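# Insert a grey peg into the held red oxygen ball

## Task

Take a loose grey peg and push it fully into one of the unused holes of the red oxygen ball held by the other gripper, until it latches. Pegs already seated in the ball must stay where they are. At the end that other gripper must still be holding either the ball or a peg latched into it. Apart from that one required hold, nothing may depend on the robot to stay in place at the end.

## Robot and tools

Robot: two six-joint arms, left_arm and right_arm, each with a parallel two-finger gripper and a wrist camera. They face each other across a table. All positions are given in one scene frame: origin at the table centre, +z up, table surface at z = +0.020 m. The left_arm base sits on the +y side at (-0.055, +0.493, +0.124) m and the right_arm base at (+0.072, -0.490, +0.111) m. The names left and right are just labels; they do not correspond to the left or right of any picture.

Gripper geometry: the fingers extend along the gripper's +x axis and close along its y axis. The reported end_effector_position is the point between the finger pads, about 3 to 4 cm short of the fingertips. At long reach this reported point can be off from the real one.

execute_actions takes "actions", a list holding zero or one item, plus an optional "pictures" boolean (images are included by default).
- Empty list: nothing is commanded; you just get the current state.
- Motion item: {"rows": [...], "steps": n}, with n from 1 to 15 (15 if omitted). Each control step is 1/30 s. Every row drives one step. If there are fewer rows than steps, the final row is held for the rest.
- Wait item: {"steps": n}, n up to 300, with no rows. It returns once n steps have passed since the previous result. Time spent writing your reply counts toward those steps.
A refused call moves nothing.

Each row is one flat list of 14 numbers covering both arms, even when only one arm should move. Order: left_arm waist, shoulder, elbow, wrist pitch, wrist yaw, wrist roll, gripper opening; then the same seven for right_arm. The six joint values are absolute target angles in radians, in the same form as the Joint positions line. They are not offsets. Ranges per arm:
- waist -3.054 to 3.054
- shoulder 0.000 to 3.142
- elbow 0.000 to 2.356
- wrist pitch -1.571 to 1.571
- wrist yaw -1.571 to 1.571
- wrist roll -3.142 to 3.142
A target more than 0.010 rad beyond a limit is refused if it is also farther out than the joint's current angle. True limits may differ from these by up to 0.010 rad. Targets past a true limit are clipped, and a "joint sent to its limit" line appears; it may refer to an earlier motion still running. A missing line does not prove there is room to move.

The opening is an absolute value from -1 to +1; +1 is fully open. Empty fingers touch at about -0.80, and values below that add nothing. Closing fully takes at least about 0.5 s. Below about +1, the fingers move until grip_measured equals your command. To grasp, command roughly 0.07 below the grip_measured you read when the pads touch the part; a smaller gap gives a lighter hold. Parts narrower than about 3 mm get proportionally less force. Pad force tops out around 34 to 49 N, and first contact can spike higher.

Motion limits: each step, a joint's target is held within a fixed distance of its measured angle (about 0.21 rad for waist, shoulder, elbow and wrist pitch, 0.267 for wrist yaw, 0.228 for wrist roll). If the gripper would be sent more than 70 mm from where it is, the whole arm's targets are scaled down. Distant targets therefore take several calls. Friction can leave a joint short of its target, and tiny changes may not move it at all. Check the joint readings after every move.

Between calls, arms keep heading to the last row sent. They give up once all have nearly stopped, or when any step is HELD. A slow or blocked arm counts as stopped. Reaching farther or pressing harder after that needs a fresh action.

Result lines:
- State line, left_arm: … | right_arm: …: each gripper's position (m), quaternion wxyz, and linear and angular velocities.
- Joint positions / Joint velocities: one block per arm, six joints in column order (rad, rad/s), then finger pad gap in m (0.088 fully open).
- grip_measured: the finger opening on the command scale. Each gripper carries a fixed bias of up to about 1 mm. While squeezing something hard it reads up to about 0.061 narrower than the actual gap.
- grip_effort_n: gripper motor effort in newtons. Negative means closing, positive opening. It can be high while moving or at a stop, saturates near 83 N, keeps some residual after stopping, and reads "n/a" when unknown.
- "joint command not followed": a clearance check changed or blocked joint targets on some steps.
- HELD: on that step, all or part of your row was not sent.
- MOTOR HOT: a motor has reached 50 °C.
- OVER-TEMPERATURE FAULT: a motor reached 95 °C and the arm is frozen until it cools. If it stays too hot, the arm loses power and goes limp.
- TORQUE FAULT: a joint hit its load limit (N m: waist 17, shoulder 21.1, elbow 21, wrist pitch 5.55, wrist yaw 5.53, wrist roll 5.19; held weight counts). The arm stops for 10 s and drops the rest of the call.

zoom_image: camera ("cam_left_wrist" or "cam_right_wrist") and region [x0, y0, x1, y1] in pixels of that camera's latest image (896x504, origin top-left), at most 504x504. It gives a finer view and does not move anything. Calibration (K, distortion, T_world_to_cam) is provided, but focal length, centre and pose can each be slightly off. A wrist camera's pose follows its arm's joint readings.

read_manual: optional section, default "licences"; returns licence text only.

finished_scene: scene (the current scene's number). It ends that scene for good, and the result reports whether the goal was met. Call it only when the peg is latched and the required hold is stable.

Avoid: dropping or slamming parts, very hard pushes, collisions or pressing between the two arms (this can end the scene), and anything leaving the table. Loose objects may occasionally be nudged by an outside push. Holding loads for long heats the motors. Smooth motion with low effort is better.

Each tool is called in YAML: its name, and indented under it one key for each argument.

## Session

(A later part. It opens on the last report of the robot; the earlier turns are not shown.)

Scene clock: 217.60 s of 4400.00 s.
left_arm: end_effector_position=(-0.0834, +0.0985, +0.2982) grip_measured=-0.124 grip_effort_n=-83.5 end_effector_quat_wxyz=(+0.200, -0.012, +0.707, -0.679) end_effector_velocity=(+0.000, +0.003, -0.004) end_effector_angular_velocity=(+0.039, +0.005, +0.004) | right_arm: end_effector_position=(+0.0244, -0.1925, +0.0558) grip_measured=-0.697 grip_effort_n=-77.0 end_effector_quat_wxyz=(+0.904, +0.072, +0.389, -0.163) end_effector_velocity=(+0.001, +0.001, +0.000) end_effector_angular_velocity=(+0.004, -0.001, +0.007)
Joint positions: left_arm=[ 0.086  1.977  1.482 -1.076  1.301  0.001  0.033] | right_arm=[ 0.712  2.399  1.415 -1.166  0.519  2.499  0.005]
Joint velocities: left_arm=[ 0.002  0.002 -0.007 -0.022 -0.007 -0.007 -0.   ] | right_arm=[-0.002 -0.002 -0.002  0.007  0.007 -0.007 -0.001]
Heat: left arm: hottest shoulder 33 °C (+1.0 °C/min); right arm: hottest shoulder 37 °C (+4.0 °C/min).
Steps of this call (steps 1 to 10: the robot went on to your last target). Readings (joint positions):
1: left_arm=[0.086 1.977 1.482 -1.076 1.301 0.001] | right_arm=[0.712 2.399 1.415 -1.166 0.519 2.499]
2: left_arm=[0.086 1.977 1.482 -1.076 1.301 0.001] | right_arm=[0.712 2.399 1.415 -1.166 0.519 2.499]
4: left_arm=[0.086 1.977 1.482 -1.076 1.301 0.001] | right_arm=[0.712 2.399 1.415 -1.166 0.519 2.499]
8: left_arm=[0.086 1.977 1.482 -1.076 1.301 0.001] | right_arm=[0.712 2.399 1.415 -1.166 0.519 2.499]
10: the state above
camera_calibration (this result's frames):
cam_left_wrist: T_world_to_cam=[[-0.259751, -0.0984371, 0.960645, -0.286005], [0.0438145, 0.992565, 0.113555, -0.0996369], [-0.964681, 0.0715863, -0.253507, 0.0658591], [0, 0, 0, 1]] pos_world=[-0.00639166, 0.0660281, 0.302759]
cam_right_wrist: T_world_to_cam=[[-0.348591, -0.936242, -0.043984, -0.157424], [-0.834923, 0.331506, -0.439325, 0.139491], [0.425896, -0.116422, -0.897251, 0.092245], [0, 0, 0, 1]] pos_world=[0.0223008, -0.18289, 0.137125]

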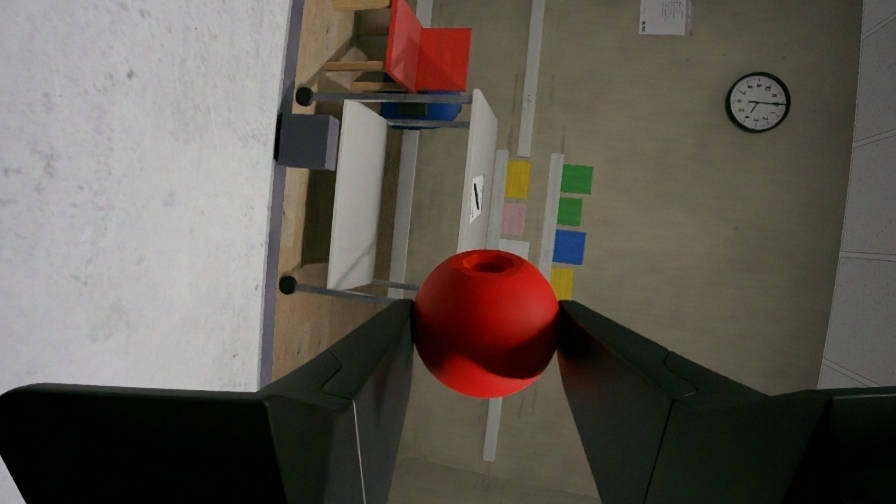

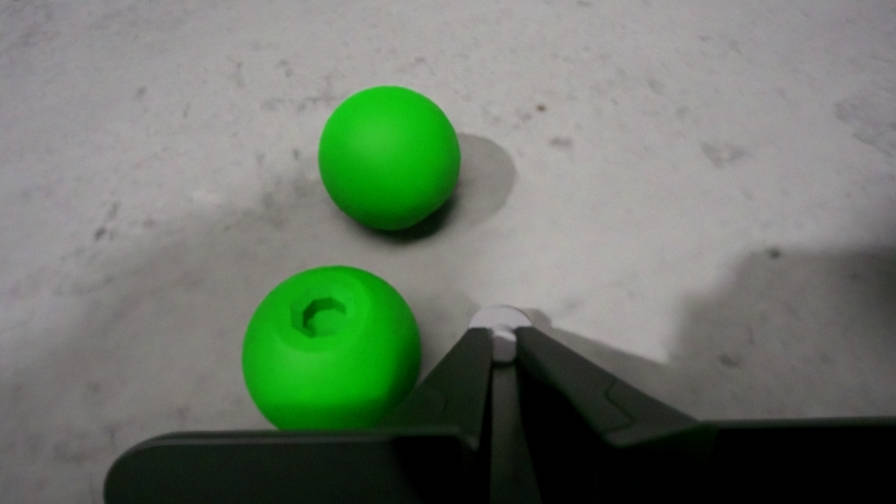

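execute_actions:
  actions:
    - {"rows": [ [0.083,1.991,1.492,-1.078,1.304,0.001,-0.185,0.7081,2.3882,1.4047,-1.164,0.5226,2.4962,-0.71], [0.083,1.991,1.492,-1.078,1.304,0.001,-0.185,0.7081,2.3837,1.4031,-1.164,0.5226,2.4962,-0.71], [0.083,1.991,1.492,-1.078,1.304,0.001,-0.185,0.7081,2.3765,1.4004,-1.164,0.5226,2.4962,-0.71], [0.083,1.991,1.492,-1.078,1.304,0.001,-0.185,0.7081,2.3669,1.3967,-1.164,0.5226,2.4934,-0.71], [0.083,1.991,1.492,-1.078,1.304,0.001,-0.185,0.7081,2.3549,1.3921,-1.164,0.5226,2.4848,-0.71], [0.083,1.991,1.492,-1.078,1.304,0.001,-0.185,0.7081,2.3409,1.3866,-1.164,0.5226,2.4706,-0.71], [0.083,1.991,1.492,-1.078,1.304,0.001,-0.185,0.7081,2.3249,1.3802,-1.164,0.5219,2.4506,-0.71], [0.083,1.991,1.492,-1.078,1.304,0.001,-0.185,0.7081,2.3073,1.3731,-1.164,0.5199,2.4250,-0.71], [0.083,1.991,1.492,-1.078,1.304,0.001,-0.185,0.7081,2.2882,1.3651,-1.164,0.5167,2.3937,-0.71], [0.083,1.991,1.492,-1.078,1.304,0.001,-0.185,0.7081,2.2679,1.3565,-1.164,0.5123,2.3567,-0.71], [0.083,1.991,1.492,-1.078,1.304,0.001,-0.185,0.7081,2.2466,1.3472,-1.164,0.5067,2.3139,-0.71], [0.083,1.991,1.492,-1.078,1.304,0.001,-0.185,0.7081,2.2244,1.3373,-1.164,0.5001,2.2655,-0.71], [0.083,1.991,1.492,-1.078,1.304,0.001,-0.185,0.7080,2.2015,1.3268,-1.1618,0.4924,2.2114,-0.71], [0.083,1.991,1.492,-1.078,1.304,0.001,-0.185,0.7076,2.1783,1.3158,-1.1554,0.4837,2.1516,-0.71], [0.083,1.991,1.492,-1.078,1.304,0.001,-0.185,0.7070,2.1549,1.3043,-1.1450,0.4742,2.0861,-0.71] ], "steps": 15}
  pictures: false

execute_actions:
  actions:
    - {"rows": [ [0.083,1.991,1.492,-1.078,1.304,0.001,-0.185,0.7061,2.1314,1.2924,-1.1306,0.4638,2.0178,-0.71], [0.083,1.991,1.492,-1.078,1.304,0.001,-0.185,0.7050,2.1082,1.2802,-1.1125,0.4526,1.9494,-0.71], [0.083,1.991,1.492,-1.078,1.304,0.001,-0.185,0.7037,2.0853,1.2676,-1.0908,0.4406,1.8811,-0.71], [0.083,1.991,1.492,-1.078,1.304,0.001,-0.185,0.7022,2.0631,1.2547,-1.0657,0.4280,1.8127,-0.71], [0.083,1.991,1.492,-1.078,1.304,0.001,-0.185,0.7005,2.0418,1.2416,-1.0374,0.4147,1.7444,-0.71], [0.083,1.991,1.492,-1.078,1.304,0.001,-0.185,0.6987,2.0215,1.2282,-1.0059,0.4009,1.6760,-0.71], [0.083,1.991,1.492,-1.078,1.304,0.001,-0.185,0.6967,2.0024,1.2148,-0.9716,0.3866,1.6077,-0.71], [0.083,1.991,1.492,-1.078,1.304,0.001,-0.185,0.6945,1.9848,1.2012,-0.9344,0.3718,1.5393,-0.71], [0.083,1.991,1.492,-1.078,1.304,0.001,-0.185,0.6921,1.9688,1.1877,-0.8947,0.3566,1.4710,-0.71], [0.083,1.991,1.492,-1.078,1.304,0.001,-0.185,0.6897,1.9548,1.1741,-0.8525,0.3411,1.4026,-0.71], [0.083,1.991,1.492,-1.078,1.304,0.001,-0.185,0.6871,1.9428,1.1605,-0.8081,0.3253,1.3343,-0.71], [0.083,1.991,1.492,-1.078,1.304,0.001,-0.185,0.6844,1.9332,1.1471,-0.7615,0.3092,1.2659,-0.71], [0.083,1.991,1.492,-1.078,1.304,0.001,-0.185,0.6816,1.9260,1.1337,-0.7130,0.2930,1.1976,-0.71], [0.083,1.991,1.492,-1.078,1.304,0.001,-0.185,0.6788,1.9215,1.1206,-0.6627,0.2767,1.1292,-0.71], [0.083,1.991,1.492,-1.078,1.304,0.001,-0.185,0.6758,1.92,1.1077,-0.6107,0.2603,1.0609,-0.71] ], "steps": 15}
  pictures: false

execute_actions:
  actions:
    - {"rows": [ [0.083,1.991,1.492,-1.078,1.304,0.001,-0.185,0.6728,1.92,1.0951,-0.5573,0.2439,0.9925,-0.71], [0.083,1.991,1.492,-1.078,1.304,0.001,-0.185,0.6697,1.92,1.0829,-0.5027,0.2276,0.9242,-0.71], [0.083,1.991,1.492,-1.078,1.304,0.001,-0.185,0.6666,1.92,1.0710,-0.4468,0.2114,0.8558,-0.71], [0.083,1.991,1.492,-1.078,1.304,0.001,-0.185,0.6634,1.92,1.0595,-0.3900,0.1953,0.7875,-0.71], [0.083,1.991,1.492,-1.078,1.304,0.001,-0.185,0.6602,1.92,1.0485,-0.3324,0.1795,0.7191,-0.71], [0.083,1.991,1.492,-1.078,1.304,0.001,-0.185,0.6571,1.92,1.0380,-0.2741,0.1640,0.6508,-0.71], [0.083,1.991,1.492,-1.078,1.304,0.001,-0.185,0.6539,1.92,1.0281,-0.2153,0.1488,0.5824,-0.71], [0.083,1.991,1.492,-1.078,1.304,0.001,-0.185,0.6507,1.92,1.0188,-0.1562,0.1340,0.5141,-0.71], [0.083,1.991,1.492,-1.078,1.304,0.001,-0.185,0.6475,1.92,1.0102,-0.0970,0.1197,0.4457,-0.71], [0.083,1.991,1.492,-1.078,1.304,0.001,-0.185,0.6444,1.92,1.0022,-0.0378,0.1059,0.3774,-0.71], [0.083,1.991,1.492,-1.078,1.304,0.001,-0.185,0.6413,1.92,0.9951,0.0213,0.0926,0.3090,-0.71], [0.083,1.991,1.492,-1.078,1.304,0.001,-0.185,0.6383,1.92,0.9887,0.0801,0.0800,0.2407,-0.71], [0.083,1.991,1.492,-1.078,1.304,0.001,-0.185,0.6353,1.92,0.9832,0.1384,0.0680,0.1723,-0.71], [0.083,1.991,1.492,-1.078,1.304,0.001,-0.185,0.6325,1.92,0.9786,0.1960,0.0568,0.1040,-0.71], [0.083,1.991,1.492,-1.078,1.304,0.001,-0.185,0.6297,1.92,0.9749,0.2528,0.0464,0.0356,-0.71] ], "steps": 15}
  pictures: false

execute_actions:
  actions:
    - {"rows": [ [0.083,1.991,1.492,-1.078,1.304,0.001,-0.185,0.6270,1.92,0.9722,0.3087,0.0369,-0.0328,-0.71], [0.083,1.991,1.492,-1.078,1.304,0.001,-0.185,0.6244,1.92,0.9706,0.3633,0.0282,-0.1011,-0.71], [0.083,1.991,1.492,-1.078,1.304,0.001,-0.185,0.6220,1.92,0.97,0.4167,0.0205,-0.1695,-0.71], [0.083,1.991,1.492,-1.078,1.304,0.001,-0.185,0.6196,1.9204,0.9704,0.4687,0.0139,-0.2378,-0.71], [0.083,1.991,1.492,-1.078,1.304,0.001,-0.185,0.6174,1.9216,0.9716,0.5190,0.0083,-0.3062,-0.71], [0.083,1.991,1.492,-1.078,1.304,0.001,-0.185,0.6154,1.9236,0.9734,0.5675,0.0039,-0.3745,-0.71], [0.083,1.991,1.492,-1.078,1.304,0.001,-0.185,0.6136,1.9261,0.9759,0.6141,0.0007,-0.4429,-0.71], [0.083,1.991,1.492,-1.078,1.304,0.001,-0.185,0.6119,1.9293,0.9790,0.6585,-0.0013,-0.5112,-0.71], [0.083,1.991,1.492,-1.078,1.304,0.001,-0.185,0.6104,1.9330,0.9825,0.7007,-0.002,-0.5796,-0.71], [0.083,1.991,1.492,-1.078,1.304,0.001,-0.185,0.6091,1.9371,0.9864,0.7404,-0.002,-0.6479,-0.71], [0.083,1.991,1.492,-1.078,1.304,0.001,-0.185,0.6080,1.9415,0.9907,0.7776,-0.002,-0.7163,-0.71], [0.083,1.991,1.492,-1.078,1.304,0.001,-0.185,0.6071,1.9463,0.9953,0.8119,-0.002,-0.7846,-0.71], [0.083,1.991,1.492,-1.078,1.304,0.001,-0.185,0.6065,1.9512,1.0001,0.8434,-0.002,-0.8530,-0.71], [0.083,1.991,1.492,-1.078,1.304,0.001,-0.185,0.6061,1.9563,1.0050,0.8717,-0.002,-0.9213,-0.71], [0.083,1.991,1.492,-1.078,1.304,0.001,-0.185,0.606,1.9615,1.01,0.8968,-0.002,-0.9897,-0.71] ], "steps": 15}
  pictures: false

execute_actions:
  actions:
    - {"rows": [ [0.083,1.991,1.492,-1.078,1.304,0.001,-0.185,0.606,1.9667,1.0150,0.9185,-0.002,-1.0554,-0.71], [0.083,1.991,1.492,-1.078,1.304,0.001,-0.185,0.606,1.9718,1.0199,0.9366,-0.002,-1.1152,-0.71], [0.083,1.991,1.492,-1.078,1.304,0.001,-0.185,0.606,1.9767,1.0247,0.9510,-0.002,-1.1693,-0.71], [0.083,1.991,1.492,-1.078,1.304,0.001,-0.185,0.606,1.9815,1.0293,0.9614,-0.002,-1.2177,-0.71], [0.083,1.991,1.492,-1.078,1.304,0.001,-0.185,0.606,1.9859,1.0336,0.9678,-0.002,-1.2605,-0.71], [0.083,1.991,1.492,-1.078,1.304,0.001,-0.185,0.606,1.9900,1.0375,0.97,-0.002,-1.2975,-0.71], [0.083,1.991,1.492,-1.078,1.304,0.001,-0.185,0.606,1.9937,1.0410,0.97,-0.002,-1.3288,-0.71], [0.083,1.991,1.492,-1.078,1.304,0.001,-0.185,0.606,1.9969,1.0441,0.97,-0.002,-1.3544,-0.71], [0.083,1.991,1.492,-1.078,1.304,0.001,-0.185,0.606,1.9994,1.0466,0.97,-0.002,-1.3744,-0.71], [0.083,1.991,1.492,-1.078,1.304,0.001,-0.185,0.606,2.0014,1.0484,0.968,-0.002,-1.3886,-0.71], [0.083,1.991,1.492,-1.078,1.304,0.001,-0.185,0.606,2.0026,1.0496,0.965,-0.002,-1.3972,-0.71], [0.083,1.991,1.492,-1.078,1.304,0.001,-0.185,0.606,2.003,1.05,0.962,-0.002,-1.4,-0.71], [0.083,1.991,1.492,-1.078,1.304,0.001,-0.185,0.606,2.003,1.05,0.960,-0.002,-1.4,-0.71], [0.083,1.991,1.492,-1.078,1.304,0.001,-0.185,0.606,2.003,1.05,0.959,-0.002,-1.4,-0.71], [0.083,1.991,1.492,-1.078,1.304,0.001,-0.185,0.606,2.003,1.05,0.959,-0.002,-1.4,-0.71] ], "steps": 15}
  pictures: false

execute_actions:
  actions:
    - {"steps": 10}

zoom_image:
  camera: "cam_left_wrist"
  region: [404, 130, 572, 298]

zoom_image:
  camera: "cam_right_wrist"
  region: [416, 200, 584, 368]

Scene clock: 286.73 s of 4400.00 s.
left_arm: end_effector_position=(-0.0834, +0.0985, +0.2982) grip_measured=-0.124 grip_effort_n=-83.5 end_effector_quat_wxyz=(+0.200, -0.012, +0.707, -0.679) end_effector_velocity=(-0.001, +0.002, -0.003) end_effector_angular_velocity=(+0.020, -0.017, -0.000) | right_arm: end_effector_position=(+0.0217, -0.1934, +0.0956) grip_measured=-0.698 grip_effort_n=-77.9 end_effector_quat_wxyz=(+0.893, -0.013, +0.441, -0.091) end_effector_velocity=(-0.020, -0.015, +0.128) end_effector_angular_velocity=(-0.557, +0.652, +1.140)
Joint positions: left_arm=[ 0.086  1.977  1.482 -1.076  1.301  0.001  0.033] | right_arm=[ 0.711  2.219  1.34  -1.159  0.496  2.218  0.005]
Joint velocities: left_arm=[-0.002 -0.002 -0.002 -0.007 -0.022 -0.007  0.   ] | right_arm=[-0.012 -0.691 -0.31   0.125 -0.212 -1.59  -0.   ]
Heat: left arm: hottest shoulder 34 °C (+1.0 °C/min); right arm: hottest shoulder 40 °C (+2.0 °C/min).
Steps of this call (steps 1 to 15: the robot went on to your last target; steps 16 to 90: nothing new was sent; then 65.63 s passed at rest; steps 91 to 105: all 15 steps of this action). Readings (joint positions):
91: left_arm=[0.086 1.977 1.482 -1.076 1.301 0.001] | right_arm=[0.712 2.399 1.415 -1.166 0.519 2.499]
92: left_arm=[0.086 1.977 1.482 -1.076 1.301 0.001] | right_arm=[0.712 2.398 1.414 -1.166 0.519 2.499]
94: left_arm=[0.086 1.977 1.482 -1.076 1.301 0.001] | right_arm=[0.712 2.393 1.411 -1.165 0.519 2.498]
98: left_arm=[0.086 1.977 1.482 -1.076 1.301 0.001] | right_arm=[0.712 2.357 1.394 -1.165 0.519 2.465]
105: the state above

Scene clock: 287.23 s of 4400.00 s.
left_arm: end_effector_position=(-0.0834, +0.0985, +0.2982) grip_measured=-0.124 grip_effort_n=-83.5 end_effector_quat_wxyz=(+0.200, -0.012, +0.707, -0.679) end_effector_velocity=(-0.001, +0.002, +0.000) end_effector_angular_velocity=(+0.012, -0.004, -0.004) | right_arm: end_effector_position=(-0.0147, -0.1553, +0.1179) grip_measured=-0.698 grip_effort_n=-77.4 end_effector_quat_wxyz=(+0.763, -0.215, +0.551, +0.260) end_effector_velocity=(-0.101, +0.151, -0.023) end_effector_angular_velocity=(+0.456, +0.575, +1.775)
Joint positions: left_arm=[ 0.086  1.977  1.482 -1.076  1.301  0.001  0.033] | right_arm=[ 0.686  1.942  1.153 -0.728  0.303  1.254  0.005]
Joint velocities: left_arm=[-0.002 -0.002  0.002 -0.022 -0.007  0.007 -0.   ] | right_arm=[-0.085 -0.217 -0.388  1.385 -0.462 -1.927 -0.   ]
Heat: left arm: hottest shoulder 34 °C (+1.0 °C/min); right arm: hottest shoulder 40 °C (+2.0 °C/min).
Steps of this call (steps 1 to 15: all 15 steps of this action). Readings (joint positions):
1: left_arm=[0.086 1.977 1.482 -1.076 1.301 0.001] | right_arm=[0.711 2.196 1.329 -1.152 0.488 2.161]
2: left_arm=[0.086 1.977 1.482 -1.076 1.301 0.001] | right_arm=[0.711 2.173 1.318 -1.142 0.479 2.101]
4: left_arm=[0.086 1.977 1.482 -1.076 1.301 0.001] | right_arm=[0.709 2.127 1.295 -1.111 0.458 1.974]
8: left_arm=[0.086 1.977 1.482 -1.076 1.301 0.001] | right_arm=[0.703 2.040 1.245 -1.011 0.409 1.712]
15: the state above

Scene clock: 287.73 s of 4400.00 s.
left_arm: end_effector_position=(-0.0834, +0.0985, +0.2982) grip_measured=-0.124 grip_effort_n=-83.5 end_effector_quat_wxyz=(+0.200, -0.012, +0.707, -0.679) end_effector_velocity=(-0.003, +0.001, -0.003) end_effector_angular_velocity=(+0.021, -0.001, -0.005) | right_arm: end_effector_position=(-0.0683, -0.0557, +0.1416) grip_measured=-0.698 grip_effort_n=-77.4 end_effector_quat_wxyz=(+0.599, -0.255, +0.314, +0.691) end_effector_velocity=(-0.082, +0.201, +0.191) end_effector_angular_velocity=(+1.641, -0.554, +1.560)
Joint positions: left_arm=[ 0.086  1.977  1.482 -1.076  1.301  0.001  0.033] | right_arm=[0.64  1.93  1.    0.11  0.079 0.272 0.005]
Joint velocities: left_arm=[-0.007  0.002 -0.002 -0.007 -0.007 -0.007 -0.   ] | right_arm=[-0.09  -0.002 -0.164  1.678 -0.344 -1.941 -0.   ]
Heat: left arm: hottest shoulder 34 °C (+1.0 °C/min); right arm: hottest shoulder 40 °C (+2.0 °C/min).
Steps of this call (steps 1 to 15: all 15 steps of this action). Readings (joint positions):
1: left_arm=[0.086 1.977 1.482 -1.076 1.301 0.001] | right_arm=[0.684 1.936 1.140 -0.680 0.287 1.189]
2: left_arm=[0.086 1.977 1.482 -1.076 1.301 0.001] | right_arm=[0.681 1.932 1.128 -0.629 0.271 1.123]
4: left_arm=[0.086 1.977 1.482 -1.076 1.301 0.001] | right_arm=[0.675 1.930 1.102 -0.523 0.238 0.993]
8: left_arm=[0.086 1.977 1.482 -1.076 1.301 0.001] | right_arm=[0.662 1.930 1.055 -0.300 0.175 0.730]
15: the state above

Scene clock: 288.23 s of 4400.00 s.
left_arm: end_effector_position=(-0.0834, +0.0985, +0.2982) grip_measured=-0.124 grip_effort_n=-83.5 end_effector_quat_wxyz=(+0.200, -0.012, +0.707, -0.679) end_effector_velocity=(+0.001, +0.000, -0.004) end_effector_angular_velocity=(+0.038, +0.004, +0.012) | right_arm: end_effector_position=(-0.0867, +0.0087, +0.2708) grip_measured=-0.698 grip_effort_n=-77.4 end_effector_quat_wxyz=(+0.536, -0.252, -0.245, +0.768) end_effector_velocity=(-0.008, +0.051, +0.197) end_effector_angular_velocity=(+1.459, -1.538, +0.238)
Joint positions: left_arm=[ 0.086  1.977  1.482 -1.076  1.301  0.001  0.033] | right_arm=[ 0.611  1.935  0.991  0.82   0.002 -0.709  0.005]
Joint velocities: left_arm=[ 0.002  0.002 -0.007  0.007 -0.007 -0.037 -0.   ] | right_arm=[-0.022  0.09   0.115  0.901 -0.022 -1.927 -0.   ]
Heat: left arm: hottest shoulder 34 °C (+1.0 °C/min); right arm: hottest shoulder 40 °C (+2.0 °C/min).
Steps of this call (steps 1 to 15: all 15 steps of this action). Readings (joint positions):
1: left_arm=[0.086 1.977 1.482 -1.076 1.301 0.001] | right_arm=[0.638 1.930 0.995 0.167 0.067 0.207]
2: left_arm=[0.086 1.977 1.482 -1.076 1.301 0.001] | right_arm=[0.635 1.930 0.991 0.223 0.057 0.142]
4: left_arm=[0.086 1.977 1.482 -1.076 1.301 0.001] | right_arm=[0.630 1.930 0.987 0.334 0.038 0.011]
8: left_arm=[0.086 1.977 1.482 -1.076 1.301 0.001] | right_arm=[0.621 1.930 0.986 0.540 0.013 -0.251]
15: the state above

Scene clock: 288.73 s of 4400.00 s.
left_arm: end_effector_position=(-0.0834, +0.0985, +0.2982) grip_measured=-0.124 grip_effort_n=-83.5 end_effector_quat_wxyz=(+0.200, -0.012, +0.707, -0.679) end_effector_velocity=(-0.001, +0.001, +0.003) end_effector_angular_velocity=(+0.007, +0.010, -0.000) | right_arm: end_effector_position=(-0.0903, +0.0217, +0.2938) grip_measured=-0.698 grip_effort_n=-77.9 end_effector_quat_wxyz=(+0.458, -0.373, -0.517, +0.619) end_effector_velocity=(-0.003, +0.002, -0.008) end_effector_angular_velocity=(+0.039, -0.211, +0.017)
Joint positions: left_arm=[ 0.086  1.977  1.482 -1.076  1.301  0.001  0.033] | right_arm=[ 0.61   1.988  1.037  0.962  0.002 -1.382  0.005]
Joint velocities: left_arm=[-0.002 -0.002  0.002 -0.007  0.007 -0.007 -0.   ] | right_arm=[-0.002  0.012  0.007 -0.022 -0.022 -0.212 -0.   ]
Heat: left arm: hottest shoulder 34 °C (+1.0 °C/min); right arm: hottest shoulder 40 °C (+2.0 °C/min).
Steps of this call (steps 1 to 15: all 15 steps of this action). Readings (joint positions):
1: left_arm=[0.086 1.977 1.482 -1.076 1.301 0.001] | right_arm=[0.610 1.939 0.995 0.849 0.002 -0.774]
2: left_arm=[0.086 1.977 1.482 -1.076 1.301 0.001] | right_arm=[0.610 1.943 1.000 0.875 0.002 -0.840]
4: left_arm=[0.086 1.977 1.482 -1.076 1.301 0.001] | right_arm=[0.610 1.952 1.010 0.916 0.002 -0.971]
8: left_arm=[0.086 1.977 1.482 -1.076 1.301 0.001] | right_arm=[0.610 1.971 1.026 0.957 0.002 -1.222]
15: the state above

Scene clock: 289.07 s of 4400.00 s.
left_arm: end_effector_position=(-0.0834, +0.0985, +0.2982) grip_measured=-0.124 grip_effort_n=-83.5 end_effector_quat_wxyz=(+0.200, -0.012, +0.707, -0.679) end_effector_velocity=(-0.003, +0.002, -0.001) end_effector_angular_velocity=(+0.029, +0.002, -0.001) | right_arm: end_effector_position=(-0.0904, +0.0220, +0.2938) grip_measured=-0.698 grip_effort_n=-77.9 end_effector_quat_wxyz=(+0.455, -0.377, -0.521, +0.615) end_effector_velocity=(+0.001, -0.001, +0.001) end_effector_angular_velocity=(+0.004, -0.022, +0.014)
Joint positions: left_arm=[ 0.086  1.977  1.482 -1.076  1.301  0.001  0.033] | right_arm=[ 0.61   1.989  1.039  0.961  0.002 -1.397  0.005]
Joint velocities: left_arm=[-0.007 -0.002 -0.002 -0.007 -0.007 -0.022 -0.   ] | right_arm=[-0.007 -0.007 -0.002 -0.007 -0.022 -0.022 -0.   ]
Heat: left arm: hottest shoulder 34 °C (+1.0 °C/min); right arm: hottest shoulder 40 °C (+2.0 °C/min).
Steps of this call (steps 1 to 10: the robot went on to your last target). Readings (joint positions):
1: left_arm=[0.086 1.977 1.482 -1.076 1.301 0.001] | right_arm=[0.610 1.988 1.038 0.962 0.002 -1.387]
2: left_arm=[0.086 1.977 1.482 -1.076 1.301 0.001] | right_arm=[0.610 1.989 1.038 0.961 0.002 -1.390]
4: left_arm=[0.086 1.977 1.482 -1.076 1.301 0.001] | right_arm=[0.610 1.989 1.038 0.961 0.002 -1.394]
8: left_arm=[0.086 1.977 1.482 -1.076 1.301 0.001] | right_arm=[0.610 1.989 1.039 0.961 0.002 -1.397]
10: the state above
camera_calibration (this result's frames):
cam_left_wrist: T_world_to_cam=[[-0.259751, -0.0984371, 0.960645, -0.286005], [0.0438145, 0.992565, 0.113555, -0.0996369], [-0.964681, 0.0715863, -0.253507, 0.0658591], [0, 0, 0, 1]] pos_world=[-0.00639166, 0.0660281, 0.302759]
cam_right_wrist: T_world_to_cam=[[0.183544, 0.0778797, 0.979922, -0.26119], [0.982904, 0.000219064, -0.18412, 0.173729], [-0.0145538, 0.996963, -0.076508, 0.0741268], [0, 0, 0, 1]] pos_world=[-0.12174, -0.0535983, 0.293604]

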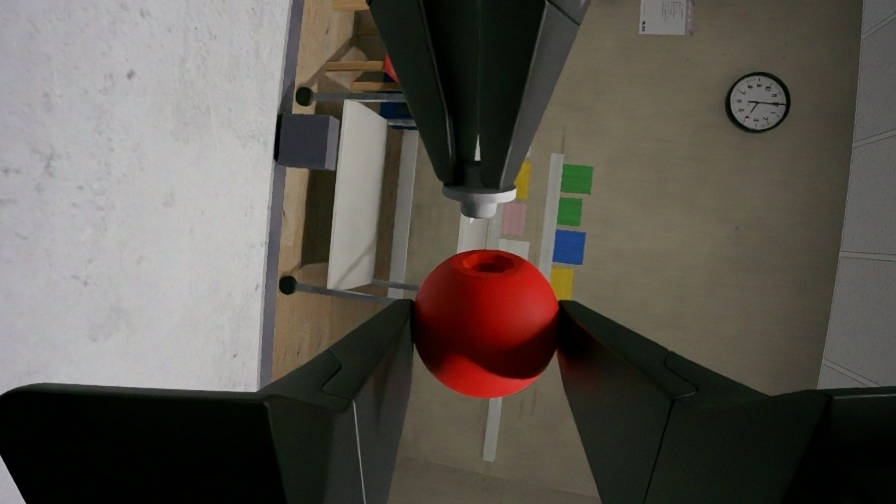

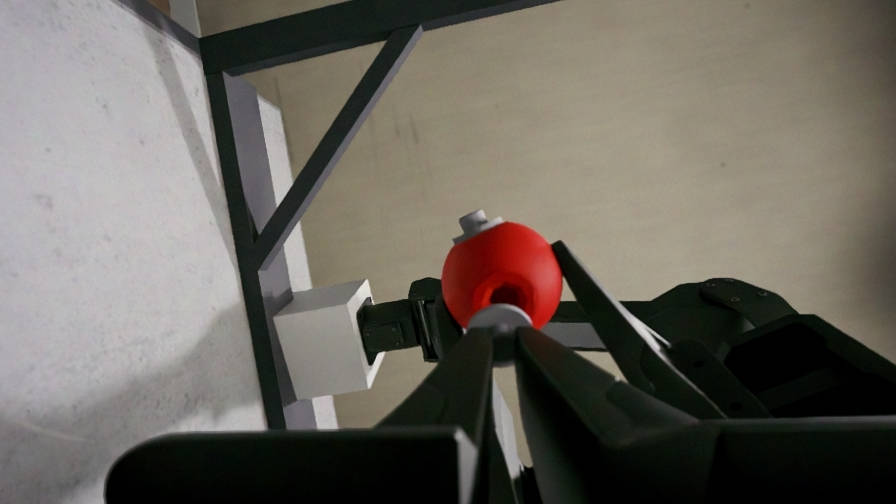

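Region (404, 130, 572, 298) of cam_left_wrist's 896x504 image, scaled by 3.000, with more detail than that image has.

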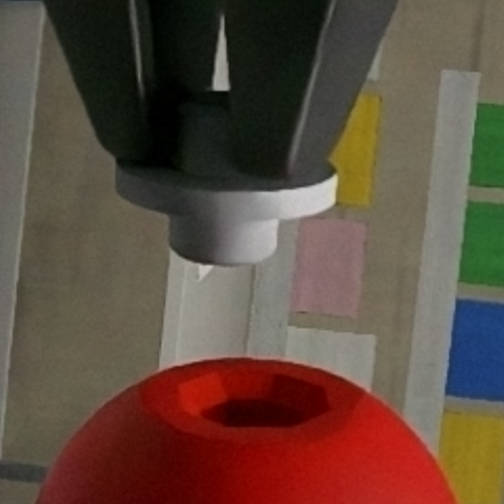

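Region (416, 200, 584, 368) of cam_right_wrist's 896x504 image, scaled by 3.000, with more detail than that image has.

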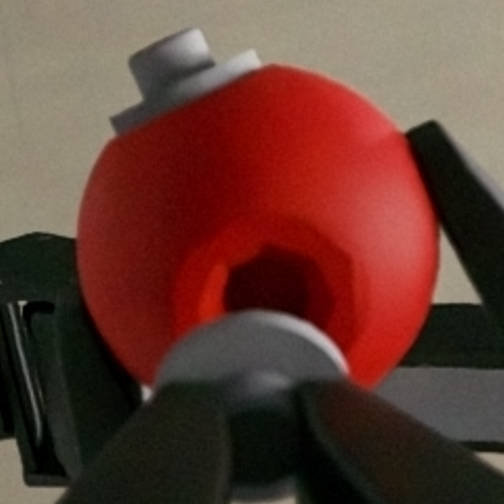

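zoom_image:
  camera: "cam_right_wrist"
  region: [460, 260, 550, 350]

zoom_image:
  camera: "cam_left_wrist"
  region: [432, 176, 540, 284]

Region (460, 260, 550, 350) of cam_right_wrist's 896x504 image, scaled by 5.600, with more detail than that image has.

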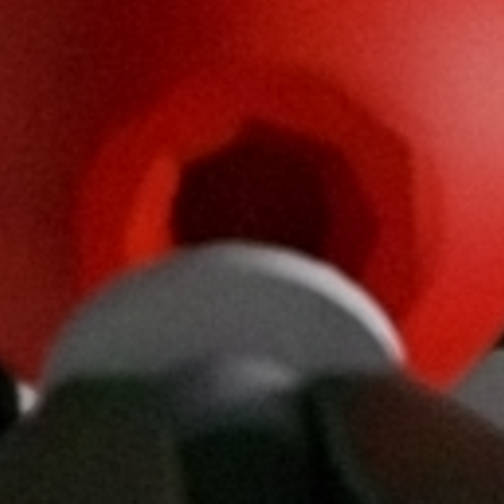

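Region (432, 176, 540, 284) of cam_left_wrist's 896x504 image, scaled by 4.667, with more detail than that image has.

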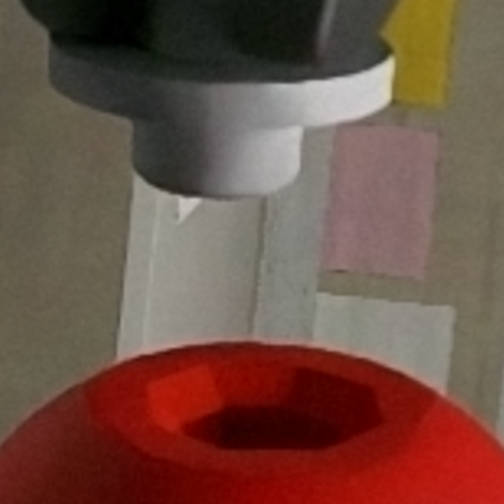

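execute_actions:
  actions:
    - {"rows": [ [0.083,1.991,1.492,-1.078,1.304,0.001,-0.185,0.606,2.0033,1.0508,0.9585,-0.0022,-1.4,-0.71], [0.083,1.991,1.492,-1.078,1.304,0.001,-0.185,0.606,2.0043,1.0530,0.9573,-0.0025,-1.4,-0.71], [0.083,1.991,1.492,-1.078,1.304,0.001,-0.185,0.606,2.0057,1.0563,0.9554,-0.0029,-1.4,-0.71], [0.083,1.991,1.492,-1.078,1.304,0.001,-0.185,0.606,2.0075,1.0605,0.9530,-0.0034,-1.4,-0.71], [0.083,1.991,1.492,-1.078,1.304,0.001,-0.185,0.606,2.0095,1.0653,0.9502,-0.0039,-1.4,-0.71], [0.083,1.991,1.492,-1.078,1.304,0.001,-0.185,0.606,2.0117,1.0703,0.9474,-0.0044,-1.4,-0.71], [0.083,1.991,1.492,-1.078,1.304,0.001,-0.185,0.606,2.0139,1.0753,0.9445,-0.0049,-1.4,-0.71], [0.083,1.991,1.492,-1.078,1.304,0.001,-0.185,0.606,2.0159,1.0801,0.9417,-0.0054,-1.4,-0.71], [0.083,1.991,1.492,-1.078,1.304,0.001,-0.185,0.606,2.0177,1.0843,0.9393,-0.0058,-1.4,-0.71], [0.083,1.991,1.492,-1.078,1.304,0.001,-0.185,0.606,2.0191,1.0876,0.9374,-0.0060,-1.4,-0.71], [0.083,1.991,1.492,-1.078,1.304,0.001,-0.185,0.606,2.0201,1.0898,0.9362,-0.0062,-1.4,-0.71], [0.083,1.991,1.492,-1.078,1.304,0.001,-0.185,0.606,2.0204,1.0906,0.9357,-0.0062,-1.4,-0.71] ], "steps": 15}
  pictures: false

execute_actions:
  actions:
    - {"steps": 12}

zoom_image:
  camera: "cam_left_wrist"
  region: [432, 186, 540, 294]

zoom_image:
  camera: "cam_right_wrist"
  region: [446, 250, 554, 358]

Scene clock: 316.30 s of 4400.00 s.
left_arm: end_effector_position=(-0.0834, +0.0985, +0.2982) grip_measured=-0.124 grip_effort_n=-83.5 end_effector_quat_wxyz=(+0.200, -0.012, +0.707, -0.679) end_effector_velocity=(-0.003, +0.002, -0.001) end_effector_angular_velocity=(+0.029, +0.002, -0.001) | right_arm: end_effector_position=(-0.0933, +0.0291, +0.2972) grip_measured=-0.698 grip_effort_n=-77.9 end_effector_quat_wxyz=(+0.455, -0.375, -0.523, +0.616) end_effector_velocity=(-0.001, +0.003, -0.004) end_effector_angular_velocity=(-0.018, +0.002, +0.005)
Joint positions: left_arm=[ 0.086  1.977  1.482 -1.076  1.301  0.001  0.033] | right_arm=[ 0.61   2.004  1.078  0.939 -0.003 -1.398  0.005]
Joint velocities: left_arm=[-0.007 -0.002 -0.002 -0.007 -0.007 -0.022 -0.   ] | right_arm=[-0.002  0.007  0.012 -0.022 -0.007  0.007 -0.   ]
Heat: left arm: hottest shoulder 34 °C (+1.0 °C/min); right arm: hottest shoulder 37 °C (-2.0 °C/min).
Steps of this call (steps 1 to 30: the robot went on to your last target; steps 31 to 90: nothing new was sent; then 23.73 s passed at rest; steps 91 to 105: all 15 steps of this action). Readings (joint positions):
91: left_arm=[0.086 1.977 1.482 -1.076 1.301 0.001] | right_arm=[0.610 1.989 1.039 0.961 0.001 -1.398]
92: left_arm=[0.086 1.977 1.482 -1.076 1.301 0.001] | right_arm=[0.610 1.989 1.040 0.960 0.001 -1.398]
94: left_arm=[0.086 1.977 1.482 -1.076 1.301 0.001] | right_arm=[0.610 1.990 1.043 0.958 0.001 -1.398]
98: left_arm=[0.086 1.977 1.482 -1.076 1.301 0.001] | right_arm=[0.610 1.996 1.058 0.950 -0.001 -1.398]
105: the state above

Scene clock: 316.70 s of 4400.00 s.
left_arm: end_effector_position=(-0.0834, +0.0985, +0.2982) grip_measured=-0.124 grip_effort_n=-83.5 end_effector_quat_wxyz=(+0.200, -0.012, +0.707, -0.679) end_effector_velocity=(-0.001, +0.001, +0.000) end_effector_angular_velocity=(+0.011, -0.004, -0.000) | right_arm: end_effector_position=(-0.0934, +0.0293, +0.2967) grip_measured=-0.698 grip_effort_n=-77.9 end_effector_quat_wxyz=(+0.454, -0.375, -0.523, +0.616) end_effector_velocity=(+0.001, -0.000, +0.006) end_effector_angular_velocity=(+0.019, -0.002, +0.015)
Joint positions: left_arm=[ 0.086  1.977  1.482 -1.076  1.301  0.001  0.033] | right_arm=[ 0.61   2.005  1.08   0.938 -0.003 -1.398  0.005]
Joint velocities: left_arm=[-0.002 -0.002  0.002 -0.007 -0.007 -0.007 -0.   ] | right_arm=[-0.007 -0.007  0.002  0.007 -0.022 -0.007  0.   ]
Heat: left arm: hottest shoulder 34 °C (+1.0 °C/min); right arm: hottest shoulder 37 °C (-2.0 °C/min).
Steps of this call (steps 1 to 12: the robot went on to your last target). Readings (joint positions):
1: left_arm=[0.086 1.977 1.482 -1.076 1.301 0.001] | right_arm=[0.610 2.005 1.079 0.939 -0.003 -1.398]
2: left_arm=[0.086 1.977 1.482 -1.076 1.301 0.001] | right_arm=[0.610 2.005 1.079 0.939 -0.003 -1.398]
4: left_arm=[0.086 1.977 1.482 -1.076 1.301 0.001] | right_arm=[0.610 2.005 1.080 0.938 -0.003 -1.398]
8: left_arm=[0.086 1.977 1.482 -1.076 1.301 0.001] | right_arm=[0.610 2.005 1.080 0.938 -0.003 -1.398]
12: the state above
camera_calibration (this result's frames):
cam_left_wrist: T_world_to_cam=[[-0.259751, -0.0984371, 0.960645, -0.286005], [0.0438145, 0.992565, 0.113555, -0.0996369], [-0.964681, 0.0715863, -0.253507, 0.0658591], [0, 0, 0, 1]] pos_world=[-0.00639166, 0.0660281, 0.302759]
cam_right_wrist: T_world_to_cam=[[0.183008, 0.0778758, 0.980022, -0.264129], [0.982926, 0.00487196, -0.183937, 0.177062], [-0.0190989, 0.996951, -0.0756545, 0.0663648], [0, 0, 0, 1]] pos_world=[-0.124434, -0.0464559, 0.296441]

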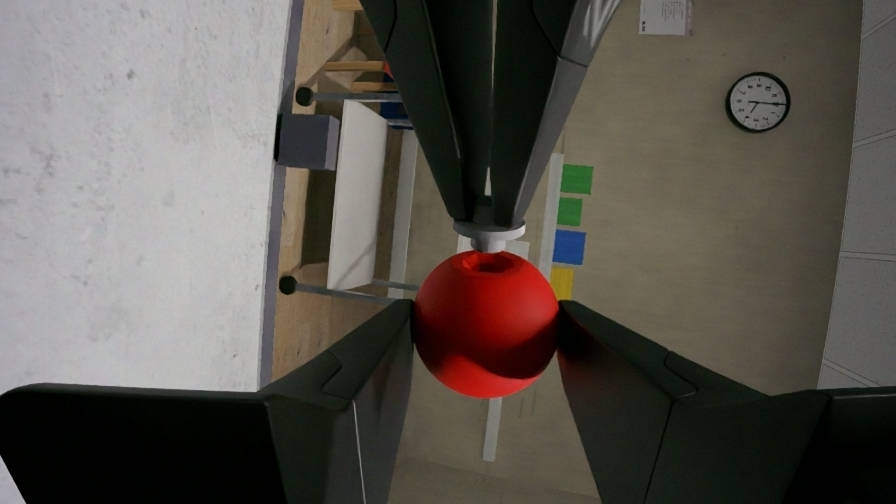

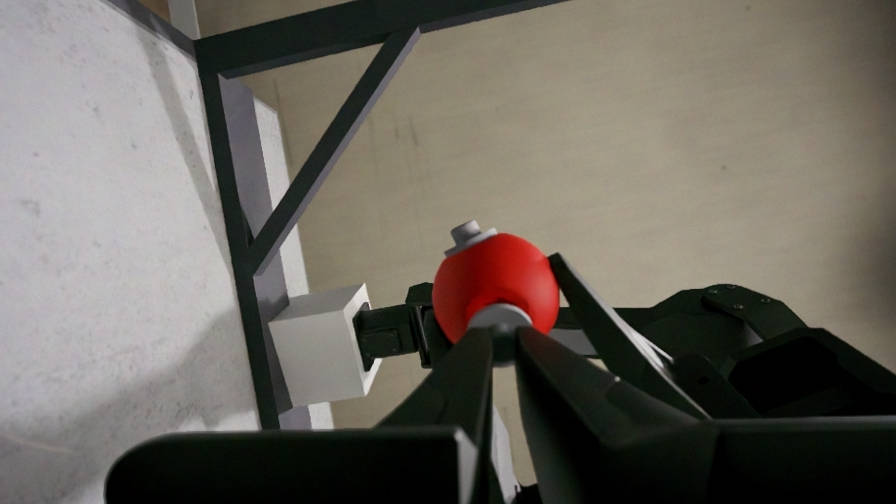

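Region (432, 186, 540, 294) of cam_left_wrist's 896x504 image, scaled by 4.667, with more detail than that image has.

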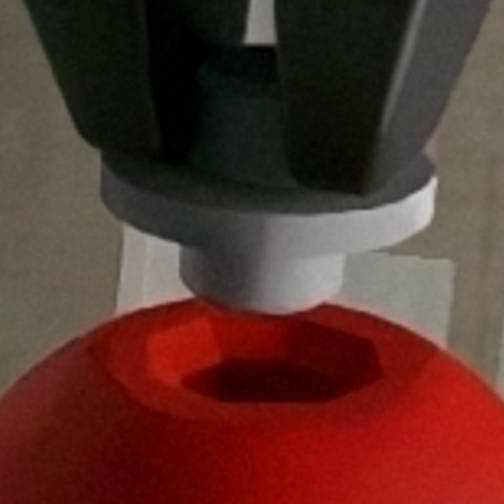

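Region (446, 250, 554, 358) of cam_right_wrist's 896x504 image, scaled by 4.667, with more detail than that image has.

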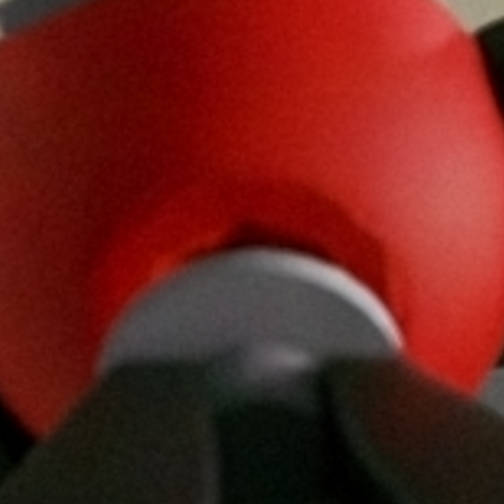

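execute_actions:
  actions:
    - {"rows": [ [0.083,1.991,1.492,-1.078,1.304,0.001,-0.185,0.6059,2.0207,1.0911,0.9357,-0.0062,-1.4,-0.71], [0.083,1.991,1.492,-1.078,1.304,0.001,-0.185,0.6058,2.0216,1.0926,0.9357,-0.0062,-1.4,-0.71], [0.083,1.991,1.492,-1.078,1.304,0.001,-0.185,0.6057,2.0230,1.0947,0.9357,-0.0062,-1.4,-0.71], [0.083,1.991,1.492,-1.078,1.304,0.001,-0.185,0.6056,2.0247,1.0974,0.9355,-0.0062,-1.4,-0.71], [0.083,1.991,1.492,-1.078,1.304,0.001,-0.185,0.6055,2.0267,1.1005,0.9349,-0.0062,-1.4,-0.71], [0.083,1.991,1.492,-1.078,1.304,0.001,-0.185,0.6055,2.0288,1.1038,0.9338,-0.0062,-1.4,-0.71], [0.083,1.991,1.492,-1.078,1.304,0.001,-0.185,0.6055,2.0308,1.1071,0.9325,-0.0062,-1.4,-0.71], [0.083,1.991,1.492,-1.078,1.304,0.001,-0.185,0.6055,2.0328,1.1102,0.9314,-0.0062,-1.4,-0.71], [0.083,1.991,1.492,-1.078,1.304,0.001,-0.185,0.6055,2.0345,1.1129,0.9303,-0.0062,-1.4,-0.71], [0.083,1.991,1.492,-1.078,1.304,0.001,-0.185,0.6055,2.0359,1.1150,0.9295,-0.0062,-1.4,-0.71], [0.083,1.991,1.492,-1.078,1.304,0.001,-0.185,0.6055,2.0368,1.1165,0.9290,-0.0062,-1.4,-0.71], [0.083,1.991,1.492,-1.078,1.304,0.001,-0.185,0.6055,2.0371,1.1170,0.9288,-0.0062,-1.4,-0.71] ], "steps": 15}
  pictures: false

execute_actions:
  actions:
    - {"steps": 8}

zoom_image:
  camera: "cam_left_wrist"
  region: [432, 196, 540, 304]

zoom_image:
  camera: "cam_right_wrist"
  region: [446, 250, 554, 358]

Scene clock: 334.90 s of 4400.00 s.
left_arm: end_effector_position=(-0.0834, +0.0985, +0.2982) grip_measured=-0.124 grip_effort_n=-83.5 end_effector_quat_wxyz=(+0.200, -0.012, +0.707, -0.679) end_effector_velocity=(-0.001, -0.000, +0.001) end_effector_angular_velocity=(-0.016, +0.003, -0.004) | right_arm: end_effector_position=(-0.0948, +0.0345, +0.2975) grip_measured=-0.698 grip_effort_n=-77.9 end_effector_quat_wxyz=(+0.455, -0.374, -0.523, +0.616) end_effector_velocity=(+0.002, +0.002, +0.000) end_effector_angular_velocity=(+0.004, -0.022, -0.000)
Joint positions: left_arm=[ 0.086  1.977  1.482 -1.076  1.301  0.001  0.033] | right_arm=[ 0.609  2.021  1.105  0.931 -0.003 -1.398  0.005]
Joint velocities: left_arm=[-0.002 -0.002 -0.002  0.007  0.007  0.007 -0.   ] | right_arm=[-0.007  0.002  0.007 -0.007 -0.007 -0.022 -0.   ]
Heat: left arm: hottest shoulder 34 °C (+0.0 °C/min); right arm: hottest shoulder 36 °C (-4.0 °C/min).
Steps of this call (steps 1 to 15: the robot went on to your last target; steps 16 to 90: nothing new was sent; then 14.70 s passed at rest; steps 91 to 105: all 15 steps of this action). Readings (joint positions):
91: left_arm=[0.086 1.977 1.482 -1.076 1.301 0.001] | right_arm=[0.610 2.005 1.080 0.938 -0.003 -1.398]
92: left_arm=[0.086 1.977 1.482 -1.076 1.301 0.001] | right_arm=[0.610 2.005 1.080 0.938 -0.003 -1.398]
94: left_arm=[0.086 1.977 1.482 -1.076 1.301 0.001] | right_arm=[0.610 2.007 1.082 0.938 -0.003 -1.398]
98: left_arm=[0.086 1.977 1.482 -1.076 1.301 0.001] | right_arm=[0.609 2.013 1.092 0.936 -0.003 -1.398]
105: the state above

Scene clock: 335.17 s of 4400.00 s.
left_arm: end_effector_position=(-0.0834, +0.0985, +0.2982) grip_measured=-0.124 grip_effort_n=-83.5 end_effector_quat_wxyz=(+0.200, -0.012, +0.707, -0.679) end_effector_velocity=(-0.001, +0.001, -0.001) end_effector_angular_velocity=(+0.002, -0.007, -0.004) | right_arm: end_effector_position=(-0.0949, +0.0347, +0.2976) grip_measured=-0.698 grip_effort_n=-77.4 end_effector_quat_wxyz=(+0.455, -0.374, -0.523, +0.616) end_effector_velocity=(-0.001, -0.002, -0.001) end_effector_angular_velocity=(-0.005, -0.010, +0.019)
Joint positions: left_arm=[ 0.086  1.977  1.482 -1.076  1.301  0.001  0.033] | right_arm=[ 0.609  2.022  1.106  0.931 -0.003 -1.398  0.005]
Joint velocities: left_arm=[-0.002 -0.002 -0.002 -0.007 -0.007  0.007 -0.   ] | right_arm=[-0.002 -0.007 -0.007 -0.007 -0.022 -0.007 -0.   ]
Heat: left arm: hottest shoulder 34 °C (+0.0 °C/min); right arm: hottest shoulder 36 °C (-4.0 °C/min).
Steps of this call (steps 1 to 8: the robot went on to your last target). Readings (joint positions):
1: left_arm=[0.086 1.977 1.482 -1.076 1.301 0.001] | right_arm=[0.609 2.021 1.106 0.931 -0.003 -1.398]
2: left_arm=[0.086 1.977 1.482 -1.076 1.301 0.001] | right_arm=[0.609 2.021 1.106 0.931 -0.003 -1.398]
4: left_arm=[0.086 1.977 1.482 -1.076 1.301 0.001] | right_arm=[0.609 2.022 1.106 0.931 -0.003 -1.398]
8: the state above
camera_calibration (this result's frames):
cam_left_wrist: T_world_to_cam=[[-0.259751, -0.0984371, 0.960645, -0.286005], [0.0438145, 0.992565, 0.113555, -0.0996369], [-0.964681, 0.0715863, -0.253507, 0.0658591], [0, 0, 0, 1]] pos_world=[-0.00639166, 0.0660281, 0.302759]
cam_right_wrist: T_world_to_cam=[[0.184056, 0.0745991, 0.980081, -0.264973], [0.982736, 0.00510051, -0.184943, 0.178931], [-0.0187955, 0.997201, -0.0723724, 0.0601251], [0, 0, 0, 1]] pos_world=[-0.125942, -0.0411026, 0.297139]

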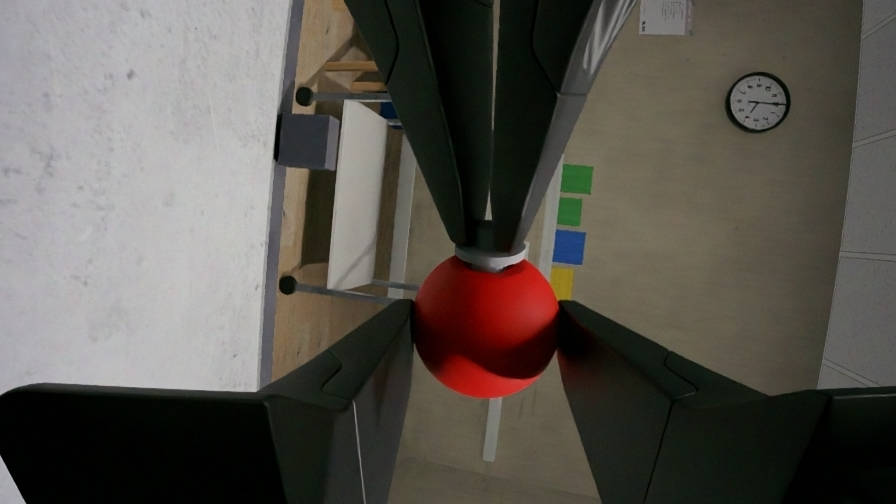

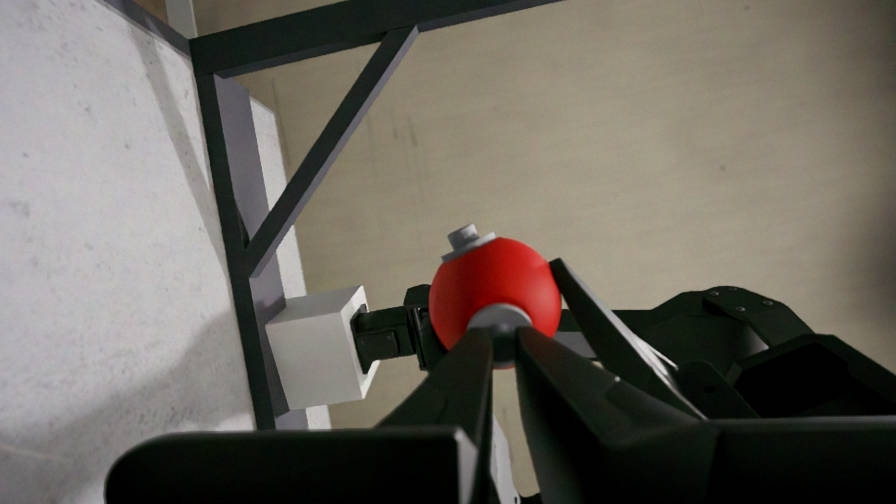

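Region (432, 196, 540, 304) of cam_left_wrist's 896x504 image, scaled by 4.667, with more detail than that image has.

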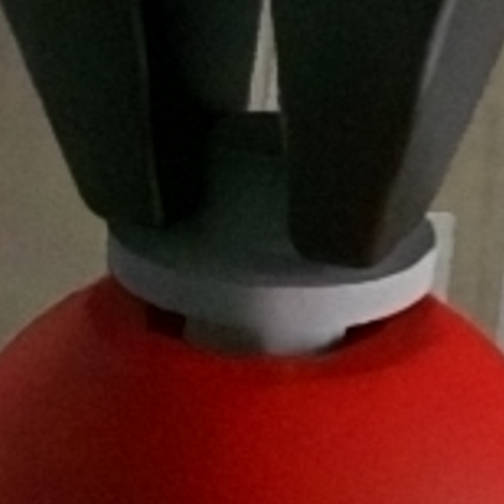

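Region (446, 250, 554, 358) of cam_right_wrist's 896x504 image, scaled by 4.667, with more detail than that image has.

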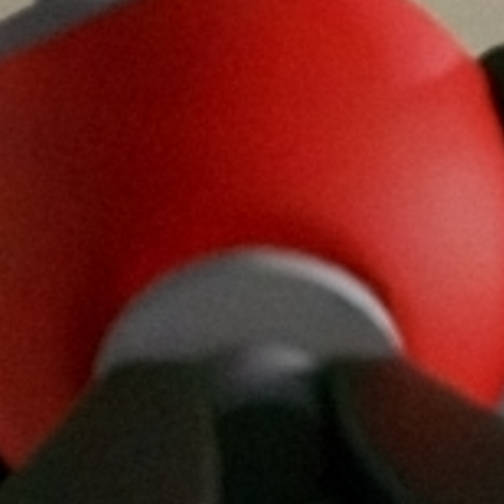

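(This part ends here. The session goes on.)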